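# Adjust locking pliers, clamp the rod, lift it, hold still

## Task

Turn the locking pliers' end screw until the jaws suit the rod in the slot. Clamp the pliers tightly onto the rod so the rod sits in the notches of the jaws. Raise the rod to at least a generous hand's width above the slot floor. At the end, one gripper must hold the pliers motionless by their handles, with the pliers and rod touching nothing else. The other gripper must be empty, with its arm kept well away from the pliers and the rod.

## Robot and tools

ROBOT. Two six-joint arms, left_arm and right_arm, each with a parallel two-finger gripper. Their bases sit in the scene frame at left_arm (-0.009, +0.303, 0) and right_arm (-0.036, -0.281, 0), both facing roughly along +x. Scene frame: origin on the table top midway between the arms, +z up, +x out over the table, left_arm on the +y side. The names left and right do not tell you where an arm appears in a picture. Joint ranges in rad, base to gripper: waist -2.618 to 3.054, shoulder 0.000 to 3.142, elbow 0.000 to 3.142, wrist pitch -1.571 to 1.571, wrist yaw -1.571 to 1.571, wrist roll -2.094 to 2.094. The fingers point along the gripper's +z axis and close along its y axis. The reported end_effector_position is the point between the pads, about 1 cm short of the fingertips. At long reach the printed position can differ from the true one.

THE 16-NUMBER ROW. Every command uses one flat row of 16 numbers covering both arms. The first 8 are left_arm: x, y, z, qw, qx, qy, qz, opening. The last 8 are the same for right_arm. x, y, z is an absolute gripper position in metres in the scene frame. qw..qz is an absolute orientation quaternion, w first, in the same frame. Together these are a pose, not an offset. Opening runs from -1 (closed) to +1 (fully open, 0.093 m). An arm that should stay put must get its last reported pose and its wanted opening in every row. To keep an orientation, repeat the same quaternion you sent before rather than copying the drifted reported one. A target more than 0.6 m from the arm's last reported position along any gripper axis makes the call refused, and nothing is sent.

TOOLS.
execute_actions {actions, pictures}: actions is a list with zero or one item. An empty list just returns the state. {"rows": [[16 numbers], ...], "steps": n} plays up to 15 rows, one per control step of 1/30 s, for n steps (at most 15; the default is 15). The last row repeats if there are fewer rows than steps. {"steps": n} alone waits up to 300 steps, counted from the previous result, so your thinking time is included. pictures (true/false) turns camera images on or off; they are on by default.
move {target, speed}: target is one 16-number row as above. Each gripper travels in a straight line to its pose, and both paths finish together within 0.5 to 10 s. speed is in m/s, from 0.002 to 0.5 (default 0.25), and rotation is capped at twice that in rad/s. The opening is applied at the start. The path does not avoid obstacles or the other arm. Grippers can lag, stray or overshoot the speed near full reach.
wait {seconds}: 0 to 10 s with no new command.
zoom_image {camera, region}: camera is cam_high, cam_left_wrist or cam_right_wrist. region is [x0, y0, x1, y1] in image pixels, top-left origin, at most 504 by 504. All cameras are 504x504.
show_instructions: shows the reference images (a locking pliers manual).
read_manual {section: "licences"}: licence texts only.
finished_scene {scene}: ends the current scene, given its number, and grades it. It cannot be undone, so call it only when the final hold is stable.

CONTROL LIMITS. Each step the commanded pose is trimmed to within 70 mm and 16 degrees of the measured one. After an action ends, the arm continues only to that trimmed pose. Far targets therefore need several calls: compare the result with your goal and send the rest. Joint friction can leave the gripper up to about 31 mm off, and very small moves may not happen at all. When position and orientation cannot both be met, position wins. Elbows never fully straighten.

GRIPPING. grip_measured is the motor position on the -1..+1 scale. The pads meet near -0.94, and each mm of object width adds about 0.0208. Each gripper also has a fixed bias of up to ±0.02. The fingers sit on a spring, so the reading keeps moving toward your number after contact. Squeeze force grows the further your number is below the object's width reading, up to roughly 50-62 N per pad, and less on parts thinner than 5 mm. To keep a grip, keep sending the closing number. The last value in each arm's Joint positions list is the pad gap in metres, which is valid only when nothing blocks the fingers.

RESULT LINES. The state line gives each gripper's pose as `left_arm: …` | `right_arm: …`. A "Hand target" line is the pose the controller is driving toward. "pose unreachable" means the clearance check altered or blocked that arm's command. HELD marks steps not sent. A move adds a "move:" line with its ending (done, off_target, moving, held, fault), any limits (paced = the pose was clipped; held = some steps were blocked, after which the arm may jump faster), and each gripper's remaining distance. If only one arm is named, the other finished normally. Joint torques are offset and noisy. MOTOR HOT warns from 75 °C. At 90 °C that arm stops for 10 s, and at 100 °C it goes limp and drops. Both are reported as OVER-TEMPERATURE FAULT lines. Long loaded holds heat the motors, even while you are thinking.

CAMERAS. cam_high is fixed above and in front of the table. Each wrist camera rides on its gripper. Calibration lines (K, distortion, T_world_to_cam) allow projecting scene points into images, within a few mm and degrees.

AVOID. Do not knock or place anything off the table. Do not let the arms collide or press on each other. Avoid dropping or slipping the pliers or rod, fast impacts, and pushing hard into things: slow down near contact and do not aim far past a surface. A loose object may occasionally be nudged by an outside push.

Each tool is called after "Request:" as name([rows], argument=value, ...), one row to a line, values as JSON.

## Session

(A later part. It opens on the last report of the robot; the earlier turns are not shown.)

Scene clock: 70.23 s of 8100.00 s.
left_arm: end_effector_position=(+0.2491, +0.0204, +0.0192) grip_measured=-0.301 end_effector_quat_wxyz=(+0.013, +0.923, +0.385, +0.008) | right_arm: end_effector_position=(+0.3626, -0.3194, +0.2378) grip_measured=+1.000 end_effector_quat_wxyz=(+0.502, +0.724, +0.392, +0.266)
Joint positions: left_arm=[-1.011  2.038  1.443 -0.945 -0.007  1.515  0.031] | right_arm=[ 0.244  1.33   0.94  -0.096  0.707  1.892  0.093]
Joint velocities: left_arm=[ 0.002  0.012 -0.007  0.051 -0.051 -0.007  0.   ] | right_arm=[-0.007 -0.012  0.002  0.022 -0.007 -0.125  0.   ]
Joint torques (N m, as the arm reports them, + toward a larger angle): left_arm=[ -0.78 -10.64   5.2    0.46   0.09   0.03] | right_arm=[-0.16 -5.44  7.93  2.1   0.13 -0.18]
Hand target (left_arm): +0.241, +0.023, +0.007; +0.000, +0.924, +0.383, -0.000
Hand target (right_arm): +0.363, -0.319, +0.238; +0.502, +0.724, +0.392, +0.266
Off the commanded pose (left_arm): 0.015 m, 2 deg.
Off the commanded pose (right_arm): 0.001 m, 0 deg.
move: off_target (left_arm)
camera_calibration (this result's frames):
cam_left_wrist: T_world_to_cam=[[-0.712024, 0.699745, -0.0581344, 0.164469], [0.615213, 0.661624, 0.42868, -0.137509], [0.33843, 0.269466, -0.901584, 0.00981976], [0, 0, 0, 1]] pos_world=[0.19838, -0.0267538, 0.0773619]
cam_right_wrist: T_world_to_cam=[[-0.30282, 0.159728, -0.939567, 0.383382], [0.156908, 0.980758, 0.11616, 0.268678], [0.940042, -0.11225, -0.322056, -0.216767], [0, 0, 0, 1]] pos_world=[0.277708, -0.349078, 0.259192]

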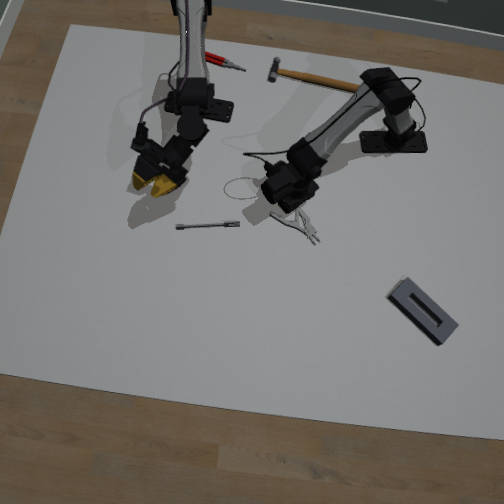

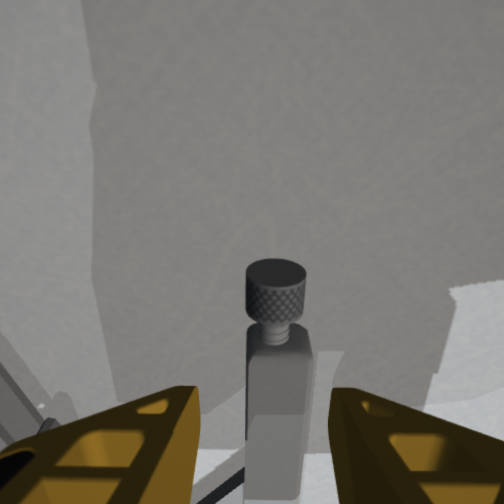

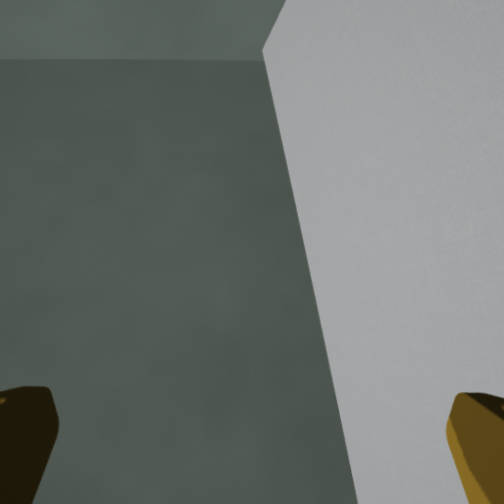

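Request:
move(target=[0.241,0.024,0.007,0,0.924,0.383,0,-0.86,0.363,-0.319,0.238,0.502,0.724,0.392,0.266,1], speed=0.05)

Request:
move(target=[0.26,0.06,0.17,0,0.924,0.383,0,-0.86,0.2,-0.2,0.22,0.638,-0.304,0.638,0.304,-1], speed=0.2)

Request:
move(target=[0.38,0.23,0.24,0.638,-0.304,0.638,0.304,-0.86,0.13,-0.08,0.22,0.638,-0.304,0.638,0.304,-1], speed=0.25)

Scene clock: 77.73 s of 8100.00 s.
left_arm: end_effector_position=(+0.2493, +0.0202, +0.0192) grip_measured=-0.826 end_effector_quat_wxyz=(+0.014, +0.922, +0.386, +0.008) | right_arm: end_effector_position=(+0.3626, -0.3194, +0.2378) grip_measured=+1.000 end_effector_quat_wxyz=(+0.502, +0.724, +0.392, +0.266)
Joint positions: left_arm=[-1.011  2.038  1.443 -0.944 -0.007  1.515  0.006] | right_arm=[ 0.244  1.33   0.94  -0.096  0.707  1.892  0.093]
Joint velocities: left_arm=[-0.022  0.007  0.002 -0.037 -0.051 -0.037  0.   ] | right_arm=[-0.022 -0.012 -0.002 -0.022 -0.007  0.037  0.   ]
Joint torques (N m, as the arm reports them, + toward a larger angle): left_arm=[ -0.79 -10.87   4.83   0.44   0.05   0.03] | right_arm=[-0.17 -5.5   7.96  2.09  0.13 -0.19]
Hand target (left_arm): +0.241, +0.024, +0.007; -0.000, +0.924, +0.383, -0.000
Hand target (right_arm): +0.363, -0.319, +0.238; +0.502, +0.724, +0.392, +0.266
Off the commanded pose (left_arm): 0.015 m, 2 deg.
Off the commanded pose (right_arm): 0.001 m, 0 deg.
move: off_target (left_arm)
camera_calibration (this result's frames):
cam_left_wrist: T_world_to_cam=[[-0.712246, 0.699423, -0.0592767, 0.16483], [0.614635, 0.662226, 0.42858, -0.137357], [0.339013, 0.268821, -0.901557, 0.00968695], [0, 0, 0, 1]] pos_world=[0.19854, -0.0269288, 0.0773724]
cam_right_wrist: T_world_to_cam=[[-0.30282, 0.159728, -0.939567, 0.383382], [0.156908, 0.980758, 0.11616, 0.268678], [0.940042, -0.11225, -0.322056, -0.216767], [0, 0, 0, 1]] pos_world=[0.277708, -0.349078, 0.259192]

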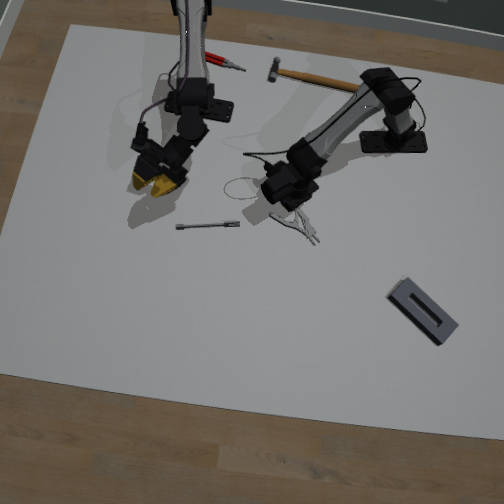

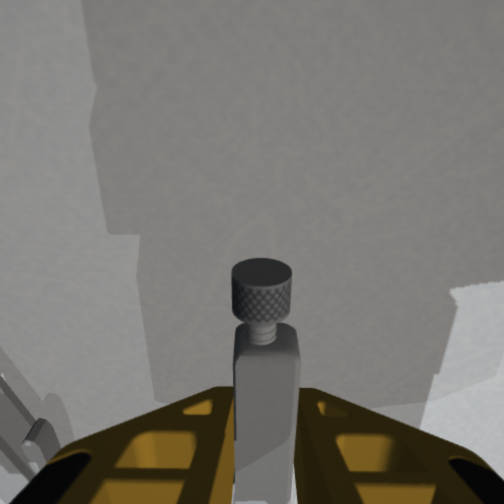

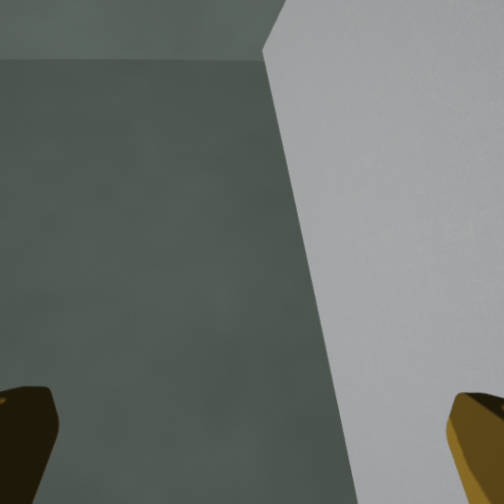

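Scene clock: 84.17 s of 8100.00 s.
left_arm: end_effector_position=(+0.2540, +0.0616, +0.1570) grip_measured=-0.826 end_effector_quat_wxyz=(-0.016, +0.924, +0.382, -0.006) | right_arm: end_effector_position=(+0.2015, -0.2013, +0.2126) grip_measured=-0.980 end_effector_quat_wxyz=(+0.638, -0.289, +0.640, +0.316)
Joint positions: left_arm=[-0.922  1.943  1.862 -1.523 -0.003  1.612  0.006] | right_arm=[-0.306  0.769  0.165  0.647 -1.252  0.076  0.   ]
Joint velocities: left_arm=[-0.002 -0.012  0.002 -0.007  0.022  0.051 -0.   ] | right_arm=[-0.037 -0.032  0.017 -0.051  0.081 -0.051  0.   ]
Joint torques (N m, as the arm reports them, + toward a larger angle): left_arm=[  0.44 -13.05  10.89   0.02  -0.03   0.12] | right_arm=[-0.76 -2.17  9.08  1.7  -0.09 -0.25]
Hand target (left_arm): +0.258, +0.063, +0.169; -0.001, +0.924, +0.383, +0.002
Hand target (right_arm): +0.201, -0.202, +0.222; +0.645, -0.299, +0.633, +0.307
Off the commanded pose (left_arm): 0.014 m, 2 deg.
Off the commanded pose (right_arm): 0.008 m, 2 deg.
move: off_target (left_arm)
camera_calibration (this result's frames):
cam_left_wrist: T_world_to_cam=[[-0.708417, 0.705769, 0.00595116, 0.135779], [0.640192, 0.638999, 0.426422, -0.231488], [0.297152, 0.305894, -0.904505, 0.129991], [0, 0, 0, 1]] pos_world=[0.205757, 0.0123287, 0.215481]
cam_right_wrist: T_world_to_cam=[[0.782974, -0.621974, -0.00999114, -0.281726], [-0.265368, -0.319447, -0.909689, 0.222511], [0.562611, 0.714914, -0.415171, 0.202134], [0, 0, 0, 1]] pos_world=[0.165909, -0.248654, 0.283521]

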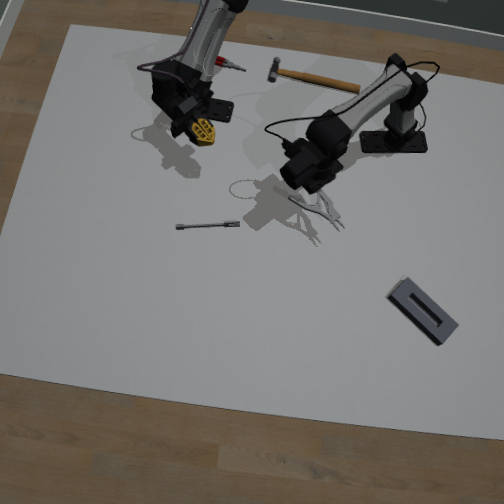

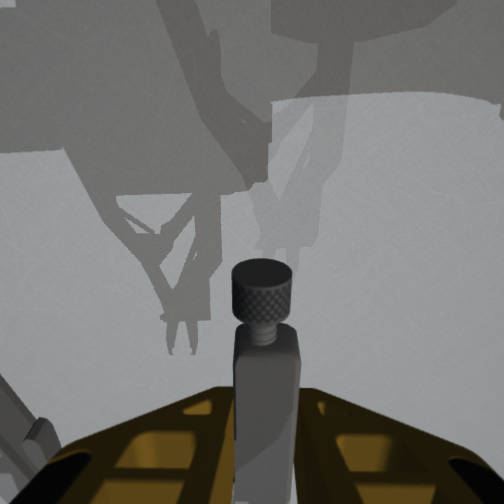

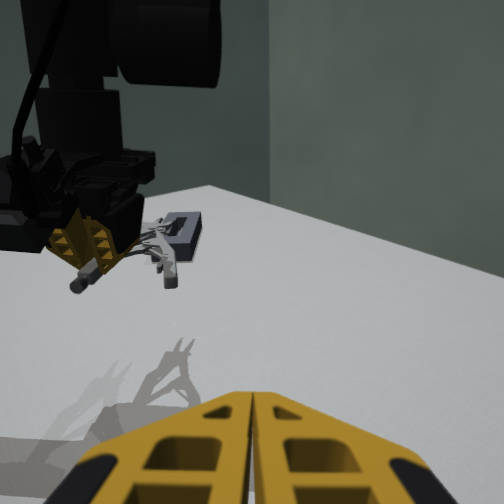

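Scene clock: 90.73 s of 8100.00 s.
left_arm: end_effector_position=(+0.3712, +0.2342, +0.2368) grip_measured=-0.826 end_effector_quat_wxyz=(-0.561, +0.719, +0.010, +0.410) | right_arm: end_effector_position=(+0.1272, -0.0824, +0.2121) grip_measured=-0.980 end_effector_quat_wxyz=(+0.632, -0.311, +0.644, +0.299)
Joint positions: left_arm=[-0.808  1.998  1.587 -1.549 -1.535  2.107  0.006] | right_arm=[ 0.93   0.262  0.165  0.074 -0.025 -0.009  0.   ]
Joint velocities: left_arm=[-0.002 -0.012  0.012 -0.007 -0.022  0.037 -0.001] | right_arm=[-0.012 -0.017  0.012 -0.066  0.051 -0.007  0.   ]
Joint torques (N m, as the arm reports them, + toward a larger angle): left_arm=[  0.06 -10.14   7.64  -0.52  -1.06   0.12] | right_arm=[ 0.3   3.58  8.96  2.7  -0.01 -0.18]
Hand target (left_arm): +0.375, +0.235, +0.239; -0.573, +0.708, +0.002, +0.414
Hand target (right_arm): +0.128, -0.081, +0.218; +0.637, -0.311, +0.640, +0.297
Off the commanded pose (left_arm): 0.010 m, 127 deg; orientation clipped at the last step of the last action.
Off the commanded pose (right_arm): 0.009 m, 1 deg.
joint sent to its limit (left arm) — the command would take joint 4 (wrist pitch) past its lower limit, joint 5 (wrist yaw) past its lower limit and joint 6 (wrist roll) past its upper limit, so those joints were sent only as far as their limits.
move: off_target (left_arm); limits=paced
camera_calibration (this result's frames):
cam_left_wrist: T_world_to_cam=[[-0.461208, 0.393362, 0.795333, -0.109009], [0.347361, -0.74477, 0.569787, -0.0520341], [0.816473, 0.539058, 0.206855, -0.396029], [0, 0, 0, 1]] pos_world=[0.291146, 0.217609, 0.198267]
cam_right_wrist: T_world_to_cam=[[0.788014, -0.614744, 0.0335187, -0.158882], [-0.252481, -0.37234, -0.893094, 0.230812], [0.561504, 0.695308, -0.44862, 0.164387], [0, 0, 0, 1]] pos_world=[0.091173, -0.126031, 0.285209]

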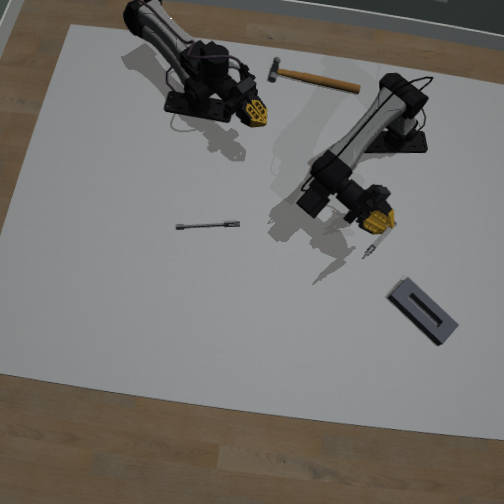

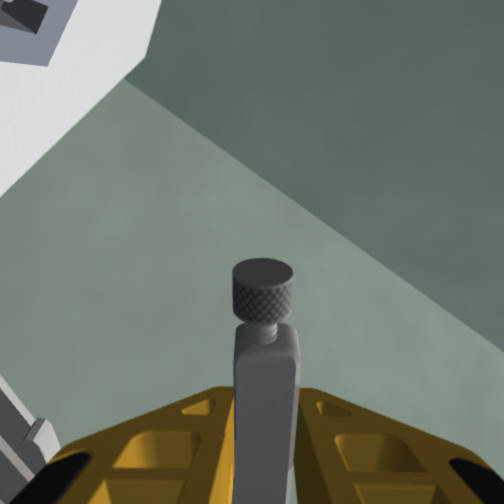

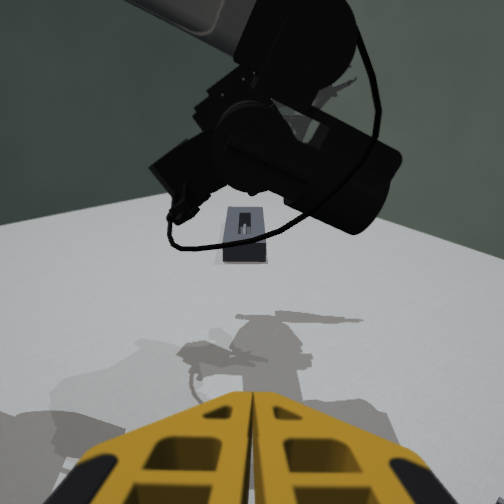

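Request:
move(target=[0.28,0.10,0.19,0,0.924,0.383,0,-0.86,0.13,-0.08,0.22,0.638,-0.304,0.638,0.304,-1], speed=0.3)

Request:
move(target=[0.30,0.14,0.17,0,0.301,0.954,0,-0.86,0.13,-0.08,0.22,0.638,-0.304,0.638,0.304,-1], speed=0.4)

Request:
move(target=[0.40,0.16,0.24,0.69,0.153,0.69,-0.153,-0.86,0.13,-0.08,0.22,0.638,-0.304,0.638,0.304,-1], speed=0.3)

Request:
move(target=[0.38,0.23,0.24,0.638,-0.304,0.638,0.304,-0.86,0.13,-0.08,0.22,0.638,-0.304,0.638,0.304,-1], speed=0.3)

Scene clock: 98.90 s of 8100.00 s.
left_arm: end_effector_position=(+0.2799, +0.0964, +0.1808) grip_measured=-0.826 end_effector_quat_wxyz=(+0.008, +0.930, +0.367, +0.007) | right_arm: end_effector_position=(+0.1284, -0.0816, +0.2151) grip_measured=-0.980 end_effector_quat_wxyz=(+0.636, -0.308, +0.641, +0.300)
Joint positions: left_arm=[-0.8    1.899  1.899 -1.549 -0.004  1.766  0.006] | right_arm=[ 0.93   0.275  0.165  0.099 -0.022 -0.008  0.   ]
Joint velocities: left_arm=[ 0.002 -0.022 -0.007 -0.051  0.022 -0.051 -0.001] | right_arm=[-0.007 -0.007 -0.017 -0.037 -0.007 -0.037  0.   ]
Joint torques (N m, as the arm reports them, + toward a larger angle): left_arm=[  0.41 -11.61  10.65   0.2   -0.06  -0.04] | right_arm=[-0.26  3.2   8.7   2.72 -0.06 -0.06]
Hand target (left_arm): +0.284, +0.097, +0.191; +0.022, +0.926, +0.376, +0.014
Hand target (right_arm): +0.130, -0.080, +0.220; +0.638, -0.304, +0.638, +0.304
Off the commanded pose (left_arm): 0.010 m, 2 deg.
Off the commanded pose (right_arm): 0.005 m, 1 deg.
joint sent to its limit (left arm) — the command would take joint 4 (wrist pitch) past its lower limit, so that joint was sent only as far as its limit.
move: done
camera_calibration (this result's frames):
cam_left_wrist: T_world_to_cam=[[-0.684295, 0.727699, -0.0468463, 0.130131], [0.643231, 0.632631, 0.431314, -0.28155], [0.343503, 0.265013, -0.900985, 0.12351], [0, 0, 0, 1]] pos_world=[0.227724, 0.0506895, 0.238813]
cam_right_wrist: T_world_to_cam=[[0.786124, -0.617193, 0.0329026, -0.15928], [-0.247161, -0.362711, -0.898528, 0.235391], [0.566499, 0.698222, -0.437682, 0.16173], [0, 0, 0, 1]] pos_world=[0.0917739, -0.125851, 0.287532]

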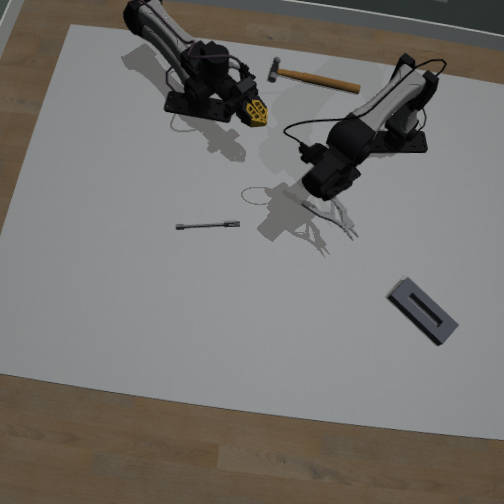

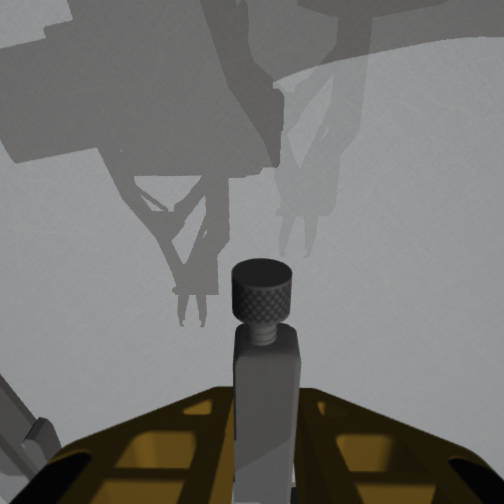

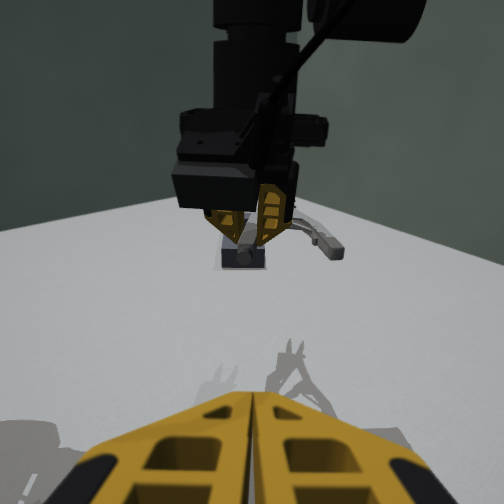

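Scene clock: 101.80 s of 8100.00 s.
left_arm: end_effector_position=(+0.3027, +0.1357, +0.1707) grip_measured=-0.827 end_effector_quat_wxyz=(+0.003, +0.310, +0.951, +0.000) | right_arm: end_effector_position=(+0.1284, -0.0816, +0.2151) grip_measured=-0.980 end_effector_quat_wxyz=(+0.636, -0.308, +0.641, +0.300)
Joint positions: left_arm=[-0.671  1.899  1.858 -1.524 -0.001  0.136  0.006] | right_arm=[ 0.93   0.275  0.165  0.099 -0.022 -0.008  0.   ]
Joint velocities: left_arm=[ 0.007 -0.007  0.002 -0.007 -0.007 -0.037 -0.001] | right_arm=[ 0.007  0.002  0.002 -0.037 -0.022  0.037  0.   ]
Joint torques (N m, as the arm reports them, + toward a larger angle): left_arm=[  0.18 -12.56   5.79   0.4   -0.08  -0.06] | right_arm=[-0.29  3.19  8.66  2.71 -0.06 -0.06]
Hand target (left_arm): +0.300, +0.141, +0.170; +0.000, +0.301, +0.954, +0.002
Hand target (right_arm): +0.130, -0.080, +0.220; +0.638, -0.304, +0.638, +0.304
Off the commanded pose (left_arm): 0.005 m, 1 deg.
Off the commanded pose (right_arm): 0.005 m, 1 deg.
move: done
camera_calibration (this result's frames):
cam_left_wrist: T_world_to_cam=[[-0.586606, -0.809349, -0.0291245, 0.292602], [-0.741887, 0.522592, 0.420121, 0.1194], [-0.324804, 0.268053, -0.907001, 0.299079], [0, 0, 0, 1]] pos_world=[0.357365, 0.0942513, 0.229624]
cam_right_wrist: T_world_to_cam=[[0.786124, -0.617193, 0.0329026, -0.15928], [-0.247161, -0.362711, -0.898528, 0.235391], [0.566499, 0.698222, -0.437682, 0.16173], [0, 0, 0, 1]] pos_world=[0.0917739, -0.125851, 0.287532]

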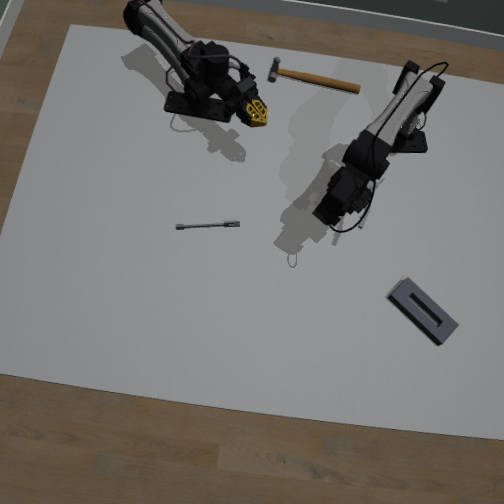

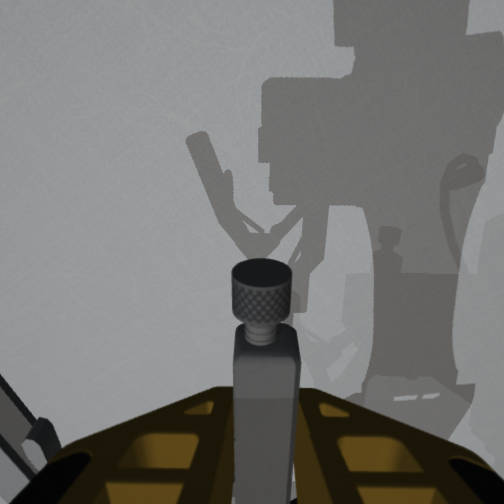

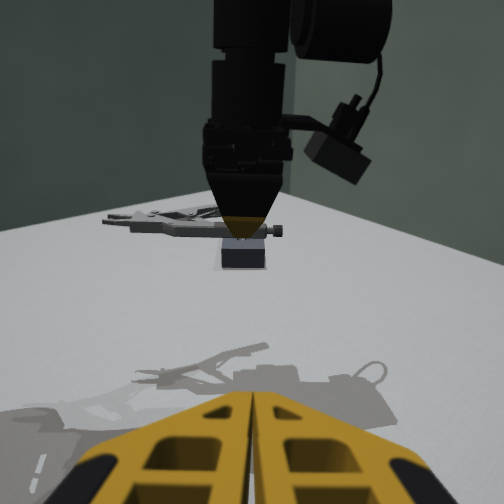

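Scene clock: 105.23 s of 8100.00 s.
left_arm: end_effector_position=(+0.3949, +0.1609, +0.2439) grip_measured=-0.827 end_effector_quat_wxyz=(+0.681, +0.161, +0.701, -0.139) | right_arm: end_effector_position=(+0.1284, -0.0816, +0.2151) grip_measured=-0.980 end_effector_quat_wxyz=(+0.636, -0.308, +0.641, +0.300)
Joint positions: left_arm=[-0.458  1.36   0.626  0.7    0.147  0.029  0.006] | right_arm=[ 0.93   0.275  0.165  0.099 -0.022 -0.008  0.   ]
Joint velocities: left_arm=[-0.002 -0.012  0.007 -0.037  0.037 -0.022 -0.   ] | right_arm=[-0.012 -0.002  0.002 -0.022 -0.022 -0.007  0.   ]
Joint torques (N m, as the arm reports them, + toward a larger angle): left_arm=[ 0.41 -5.51  7.92  3.22 -0.05 -0.03] | right_arm=[-0.39  3.19  8.65  2.71 -0.08 -0.05]
Hand target (left_arm): +0.395, +0.164, +0.247; +0.692, +0.157, +0.690, -0.141
Hand target (right_arm): +0.130, -0.080, +0.220; +0.638, -0.304, +0.638, +0.304
Off the commanded pose (left_arm): 0.006 m, 2 deg.
Off the commanded pose (right_arm): 0.005 m, 1 deg.
move: done
camera_calibration (this result's frames):
cam_left_wrist: T_world_to_cam=[[-0.391241, -0.920009, -0.0226507, 0.308355], [-0.410641, 0.196549, -0.890361, 0.385162], [0.823592, -0.339045, -0.454692, -0.07752], [0, 0, 0, 1]] pos_world=[0.34265, 0.181704, 0.31467]
cam_right_wrist: T_world_to_cam=[[0.786124, -0.617193, 0.0329026, -0.15928], [-0.247161, -0.362711, -0.898528, 0.235391], [0.566499, 0.698222, -0.437682, 0.16173], [0, 0, 0, 1]] pos_world=[0.0917739, -0.125851, 0.287532]

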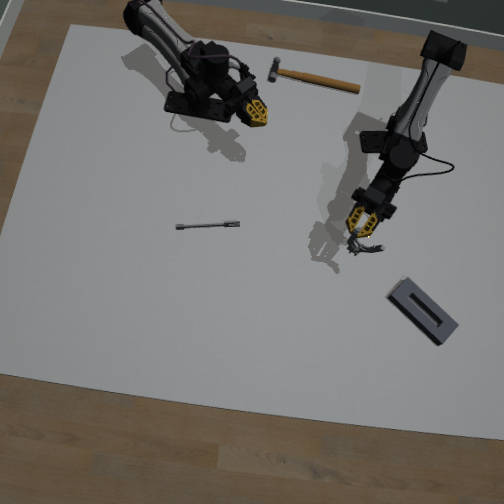

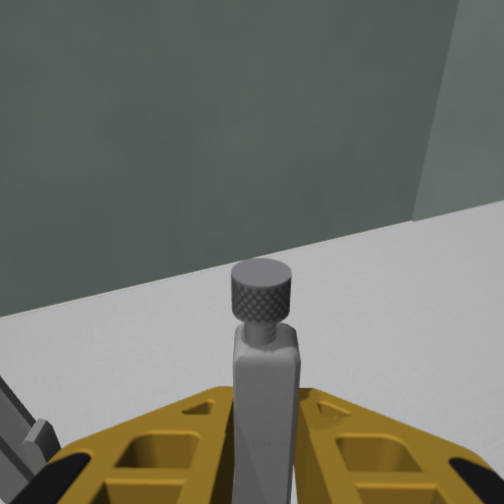

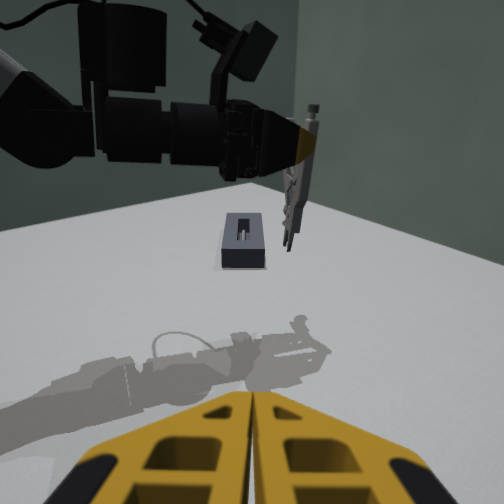

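Scene clock: 108.00 s of 8100.00 s.
left_arm: end_effector_position=(+0.3778, +0.2311, +0.2285) grip_measured=-0.827 end_effector_quat_wxyz=(+0.631, -0.290, +0.651, +0.307) | right_arm: end_effector_position=(+0.1284, -0.0816, +0.2151) grip_measured=-0.980 end_effector_quat_wxyz=(+0.636, -0.308, +0.641, +0.300)
Joint positions: left_arm=[-0.803  1.7    0.925  0.565 -1.497 -0.177  0.006] | right_arm=[ 0.93   0.275  0.165  0.099 -0.022 -0.008  0.   ]
Joint velocities: left_arm=[-0.002  0.007  0.022 -0.154 -0.007 -0.037  0.   ] | right_arm=[-0.017 -0.017 -0.007  0.007  0.007  0.037  0.   ]
Joint torques (N m, as the arm reports them, + toward a larger angle): left_arm=[-0.37 -8.75 11.6   1.76 -0.42 -0.01] | right_arm=[-0.34  3.18  8.67  2.71 -0.06 -0.06]
Hand target (left_arm): +0.380, +0.230, +0.235; +0.634, -0.302, +0.644, +0.304
Hand target (right_arm): +0.130, -0.080, +0.220; +0.638, -0.304, +0.638, +0.304
Off the commanded pose (left_arm): 0.012 m, 2 deg.
Off the commanded pose (right_arm): 0.005 m, 1 deg.
move: off_target (left_arm)
camera_calibration (this result's frames):
cam_left_wrist: T_world_to_cam=[[0.782227, -0.622227, -0.0308973, -0.144377], [-0.294594, -0.325735, -0.898394, 0.429317], [0.548941, 0.71185, -0.438103, -0.189508], [0, 0, 0, 1]] pos_world=[0.343438, 0.184909, 0.298211]
cam_right_wrist: T_world_to_cam=[[0.786124, -0.617193, 0.0329026, -0.15928], [-0.247161, -0.362711, -0.898528, 0.235391], [0.566499, 0.698222, -0.437682, 0.16173], [0, 0, 0, 1]] pos_world=[0.0917739, -0.125851, 0.287532]

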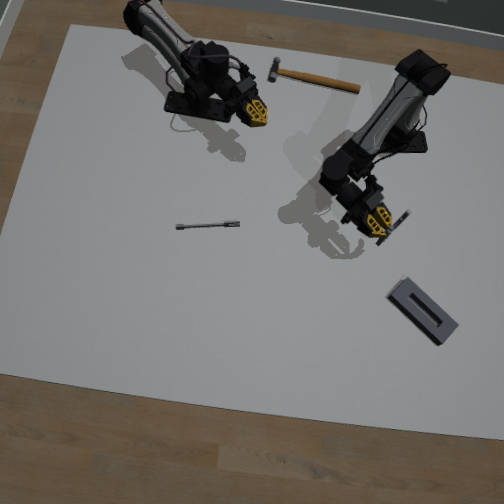

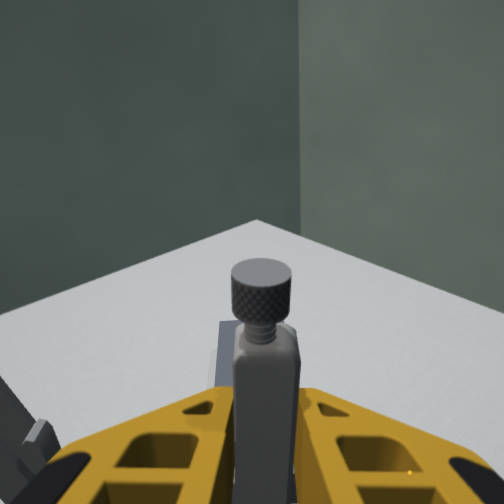

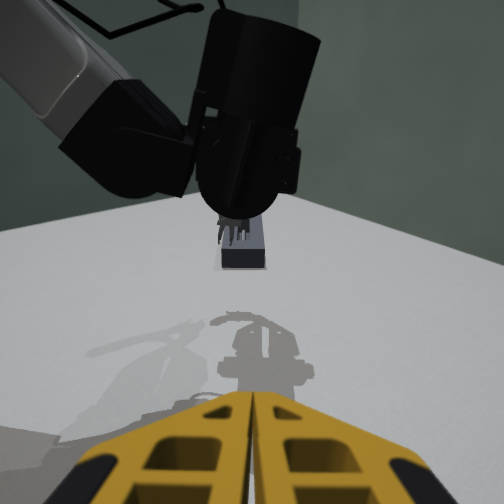

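Request:
move(target=[0.515,0.39,0.25,0.638,-0.304,0.638,0.304,-0.86,0.13,-0.08,0.22,0.638,-0.304,0.638,0.304,-1], speed=0.25)

Request:
move(target=[0.515,0.39,0.25,0.638,-0.304,0.638,0.304,-0.86,0.27,0.09,0.16,0.638,-0.304,0.638,0.304,-1], speed=0.25)

Request:
zoom_image(camera="cam_right_wrist", region=[180,150,310,310])

Scene clock: 114.37 s of 8100.00 s.
left_arm: end_effector_position=(+0.5060, +0.3946, +0.2429) grip_measured=-0.827 end_effector_quat_wxyz=(+0.632, -0.299, +0.642, +0.315) | right_arm: end_effector_position=(+0.1284, -0.0816, +0.2151) grip_measured=-0.980 end_effector_quat_wxyz=(+0.636, -0.308, +0.641, +0.300)
Joint positions: left_arm=[-0.275  1.935  1.216  0.713 -0.997  0.02   0.006] | right_arm=[ 0.93   0.275  0.165  0.099 -0.022 -0.007  0.   ]
Joint velocities: left_arm=[-0.007  0.012 -0.002 -0.037  0.022 -0.022  0.001] | right_arm=[-0.007 -0.007 -0.007  0.022 -0.022  0.022  0.   ]
Joint torques (N m, as the arm reports them, + toward a larger angle): left_arm=[ -0.53 -11.6   12.47   2.33  -0.04   0.15] | right_arm=[-0.32  3.17  8.67  2.71 -0.06 -0.07]
Hand target (left_arm): +0.512, +0.392, +0.253; +0.643, -0.300, +0.634, +0.308
Hand target (right_arm): +0.130, -0.080, +0.220; +0.638, -0.304, +0.638, +0.304
Off the commanded pose (left_arm): 0.012 m, 2 deg.
Off the commanded pose (right_arm): 0.005 m, 1 deg.
move: off_target (left_arm)
camera_calibration (this result's frames):
cam_left_wrist: T_world_to_cam=[[0.798672, -0.601319, -0.0232201, -0.160919], [-0.274052, -0.329102, -0.903652, 0.525451], [0.535741, 0.728085, -0.427637, -0.37226], [0, 0, 0, 1]] pos_world=[0.471958, 0.3472, 0.311896]
cam_right_wrist: T_world_to_cam=[[0.786131, -0.617204, 0.0325214, -0.1592], [-0.247428, -0.362494, -0.898542, 0.235446], [0.566372, 0.698324, -0.437682, 0.161754], [0, 0, 0, 1]] pos_world=[0.0917952, -0.125868, 0.287533]

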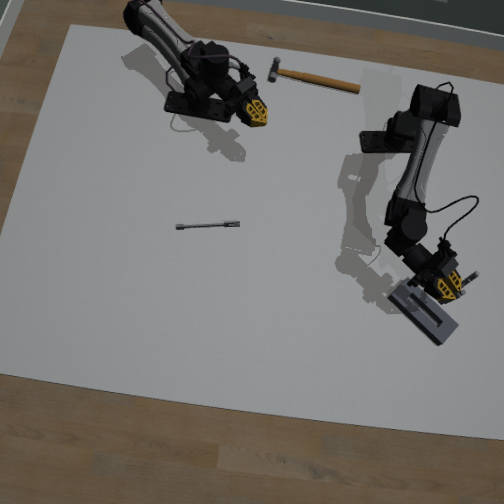

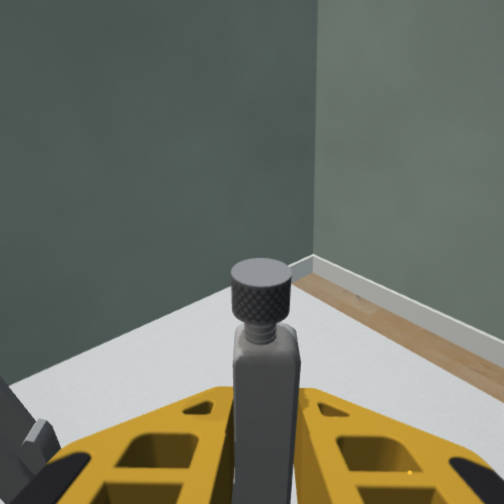

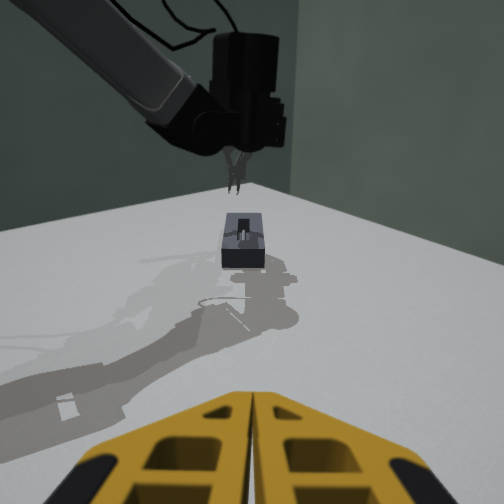

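Scene clock: 116.03 s of 8100.00 s.
left_arm: end_effector_position=(+0.5084, +0.3943, +0.2397) grip_measured=-0.827 end_effector_quat_wxyz=(+0.625, -0.298, +0.649, +0.315) | right_arm: end_effector_position=(+0.2648, +0.0847, +0.1533) grip_measured=-0.980 end_effector_quat_wxyz=(+0.630, -0.311, +0.646, +0.298)
Joint positions: left_arm=[-0.275  1.94   1.232  0.67  -0.997  0.004  0.006] | right_arm=[ 0.942  1.835  0.623  1.184 -0.01  -0.007  0.   ]
Joint velocities: left_arm=[ 0.002 -0.002 -0.002  0.037  0.007 -0.051 -0.   ] | right_arm=[-0.017 -0.007  0.007  0.051 -0.037 -0.007  0.   ]
Joint torques (N m, as the arm reports them, + toward a larger angle): left_arm=[ -0.8  -11.59  12.43   2.36  -0.15  -0.04] | right_arm=[ 0.39 -6.84  7.29  2.7   0.01 -0.06]
Hand target (left_arm): +0.514, +0.390, +0.250; +0.638, -0.304, +0.639, +0.304
Hand target (right_arm): +0.266, +0.090, +0.159; +0.638, -0.304, +0.639, +0.304
Off the commanded pose (left_arm): 0.013 m, 2 deg.
Off the commanded pose (right_arm): 0.010 m, 2 deg.
move: off_target (left_arm)
camera_calibration (this result's frames):
cam_left_wrist: T_world_to_cam=[[0.798028, -0.601666, -0.0339109, -0.160062], [-0.290851, -0.335268, -0.896103, 0.532329], [0.527786, 0.724978, -0.442548, -0.365864], [0, 0, 0, 1]] pos_world=[0.47566, 0.347412, 0.309681]
cam_right_wrist: T_world_to_cam=[[0.78624, -0.617081, 0.0322251, -0.161744], [-0.25705, -0.374048, -0.891074, 0.276279], [0.561919, 0.692314, -0.452712, -0.0546899], [0, 0, 0, 1]] pos_world=[0.228918, 0.0413953, 0.226638]

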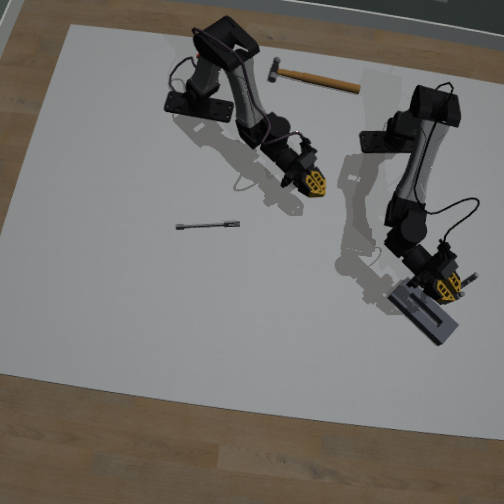

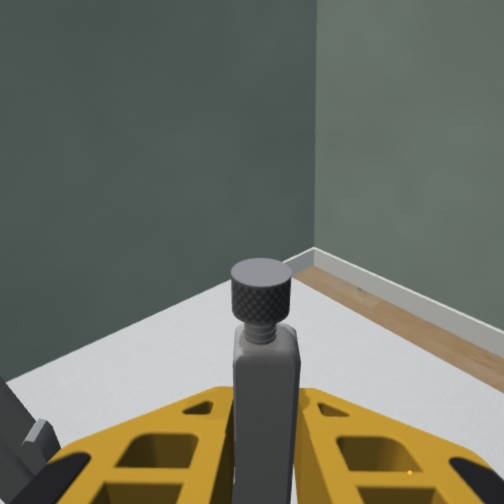

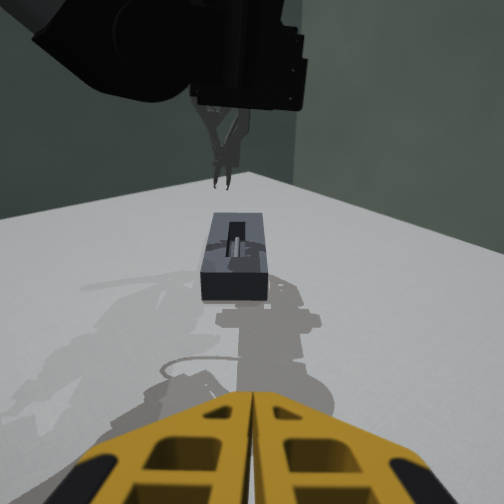

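Region (180, 150, 310, 310) of cam_right_wrist's 504x504 image, scaled by 3.150, with more detail than that image has; it fills the left 410 columns of this view, and the rest is white.

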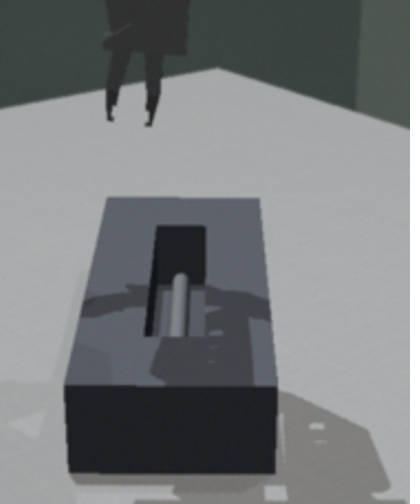

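Request:
move(target=[0.52,0.386,0.185,0.638,-0.304,0.638,0.304,-0.86,0.27,0.09,0.16,0.638,-0.304,0.638,0.304,-1], speed=0.08)

Request:
zoom_image(camera="cam_right_wrist", region=[190,170,290,290])

Request:
zoom_image(camera="cam_high", region=[380,250,490,355])

Scene clock: 121.53 s of 8100.00 s.
left_arm: end_effector_position=(+0.5230, +0.3897, +0.1864) grip_measured=-0.827 end_effector_quat_wxyz=(+0.632, -0.303, +0.644, +0.307) | right_arm: end_effector_position=(+0.2662, +0.0864, +0.1576) grip_measured=-0.980 end_effector_quat_wxyz=(+0.634, -0.309, +0.642, +0.299)
Joint positions: left_arm=[-0.281  2.098  1.213  0.863 -0.997 -0.006  0.006] | right_arm=[ 0.942  1.835  0.633  1.185 -0.01  -0.007  0.   ]
Joint velocities: left_arm=[ 0.002 -0.002  0.007 -0.007 -0.022 -0.051 -0.002] | right_arm=[-0.002  0.002 -0.002  0.022  0.022  0.037  0.   ]
Joint torques (N m, as the arm reports them, + toward a larger angle): left_arm=[ -0.96 -13.17   6.74   2.56  -0.19   0.08] | right_arm=[-0.41 -6.58  7.28  2.65 -0.07 -0.08]
Hand target (left_arm): +0.521, +0.386, +0.185; +0.638, -0.305, +0.639, +0.304
Hand target (right_arm): +0.270, +0.090, +0.160; +0.638, -0.304, +0.638, +0.304
Off the commanded pose (left_arm): 0.005 m, 1 deg.
Off the commanded pose (right_arm): 0.006 m, 1 deg.
move: done
camera_calibration (this result's frames):
cam_left_wrist: T_world_to_cam=[[0.794967, -0.606571, -0.00994056, -0.177289], [-0.271324, -0.340844, -0.900116, 0.479973], [0.542596, 0.718259, -0.435537, -0.400246], [0, 0, 0, 1]] pos_world=[0.488339, 0.343538, 0.255946]
cam_right_wrist: T_world_to_cam=[[0.785995, -0.617376, 0.0325286, -0.161898], [-0.250312, -0.365906, -0.896358, 0.279479], [0.565292, 0.696391, -0.442137, -0.0576035], [0, 0, 0, 1]] pos_world=[0.229771, 0.0424256, 0.230311]

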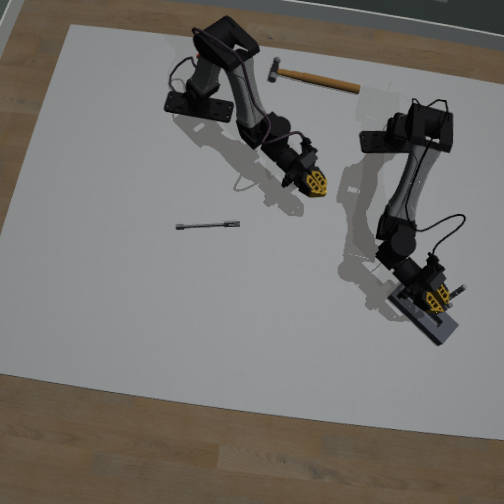

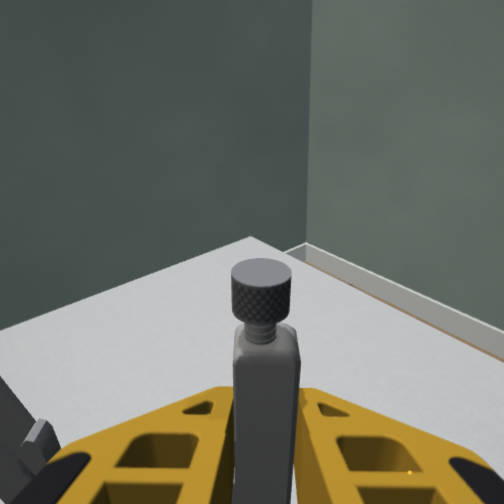

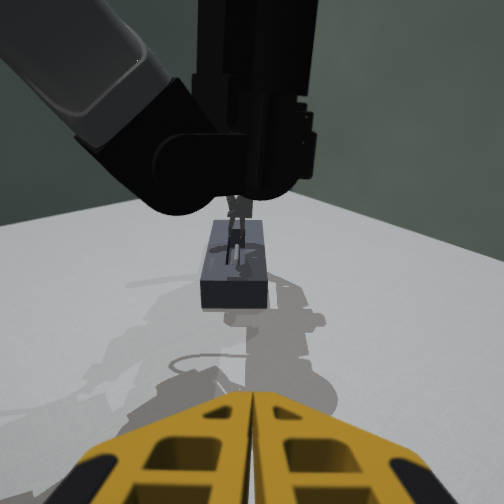

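Region (190, 170, 290, 290) of cam_right_wrist's 504x504 image, scaled by 4.200, with more detail than that image has.

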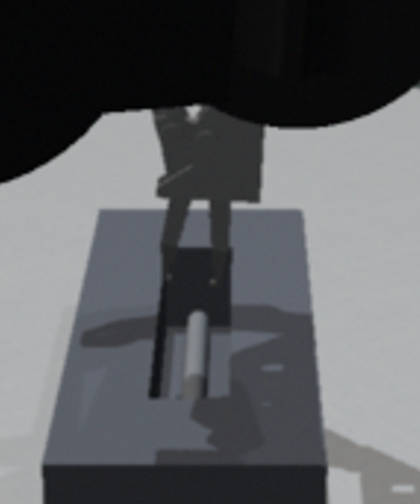

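Region (380, 250, 490, 355) of cam_high's 504x504 image, scaled by 4.582, with more detail than that image has; it fills the top 481 rows of this view, and the rest is white.

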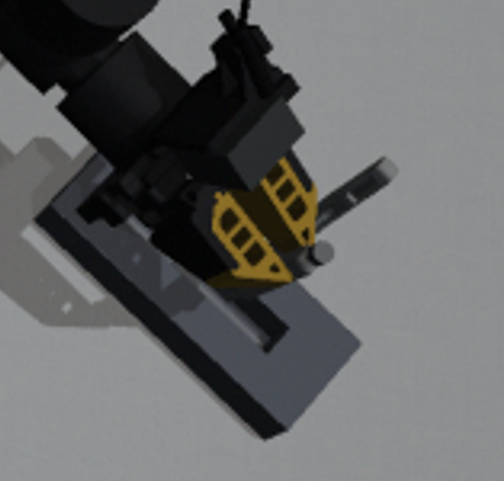

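Request:
execute_actions(actions=[])

Scene clock: 132.87 s of 8100.00 s.
left_arm: end_effector_position=(+0.5230, +0.3897, +0.1869) grip_measured=-0.827 end_effector_quat_wxyz=(+0.633, -0.303, +0.643, +0.307) | right_arm: end_effector_position=(+0.2662, +0.0864, +0.1576) grip_measured=-0.980 end_effector_quat_wxyz=(+0.634, -0.309, +0.642, +0.299)
Joint positions: left_arm=[-0.281  2.098  1.213  0.866 -0.997 -0.006  0.006] | right_arm=[ 0.942  1.835  0.633  1.185 -0.01  -0.007  0.   ]
Joint velocities: left_arm=[-0.012 -0.002  0.012 -0.022 -0.037  0.022 -0.   ] | right_arm=[-0.002 -0.002 -0.002  0.007 -0.066 -0.051  0.   ]
Joint torques (N m, as the arm reports them, + toward a larger angle): left_arm=[ -0.81 -13.13   6.73   2.57  -0.18   0.08] | right_arm=[-0.37 -6.64  7.26  2.63 -0.09 -0.07]
Hand target (left_arm): +0.521, +0.386, +0.185; +0.638, -0.305, +0.639, +0.304
Hand target (right_arm): +0.270, +0.090, +0.160; +0.638, -0.304, +0.638, +0.304
Off the commanded pose (left_arm): 0.005 m, 1 deg.
Off the commanded pose (right_arm): 0.006 m, 1 deg.
Steps of this call (steps 1 to 340: nothing new was sent). Readings (end_effector_position):
1: left_arm (+0.5230, +0.3897, +0.1865) | right_arm (+0.2662, +0.0864, +0.1576)
2: left_arm (+0.5230, +0.3897, +0.1865) | right_arm (+0.2662, +0.0864, +0.1576)
4: left_arm (+0.5230, +0.3897, +0.1867) | right_arm (+0.2662, +0.0864, +0.1576)
8: left_arm (+0.5230, +0.3897, +0.1868) | right_arm (+0.2662, +0.0864, +0.1576)
340: the state above
camera_calibration (this result's frames):
cam_left_wrist: T_world_to_cam=[[0.79499, -0.606574, -0.0076601, -0.17773], [-0.268933, -0.341095, -0.900738, 0.479336], [0.543751, 0.718138, -0.434295, -0.400846], [0, 0, 0, 1]] pos_world=[0.488163, 0.343556, 0.256309]
cam_right_wrist: T_world_to_cam=[[0.785995, -0.617376, 0.0325286, -0.161898], [-0.250312, -0.365906, -0.896358, 0.279479], [0.565292, 0.696391, -0.442137, -0.0576035], [0, 0, 0, 1]] pos_world=[0.229771, 0.0424256, 0.230311]

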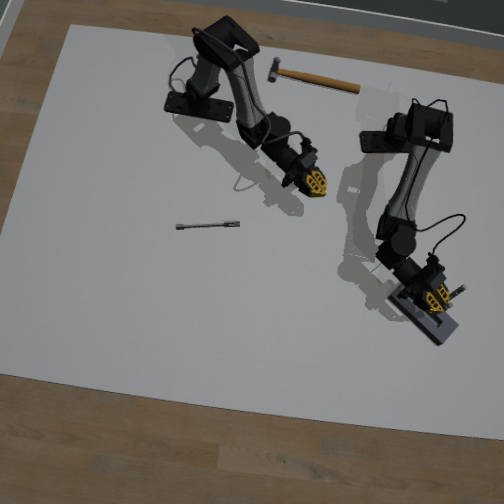

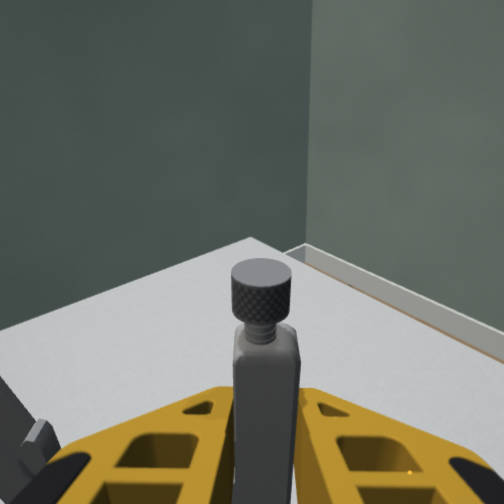

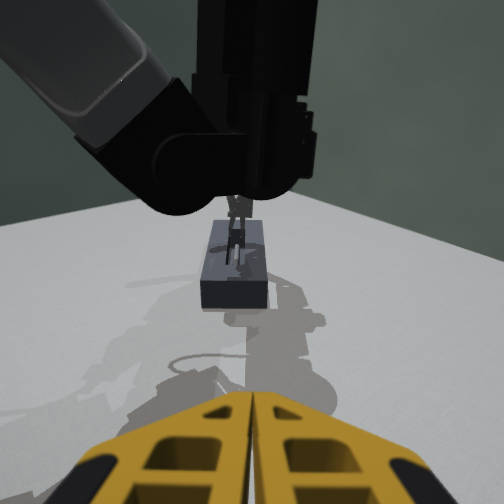

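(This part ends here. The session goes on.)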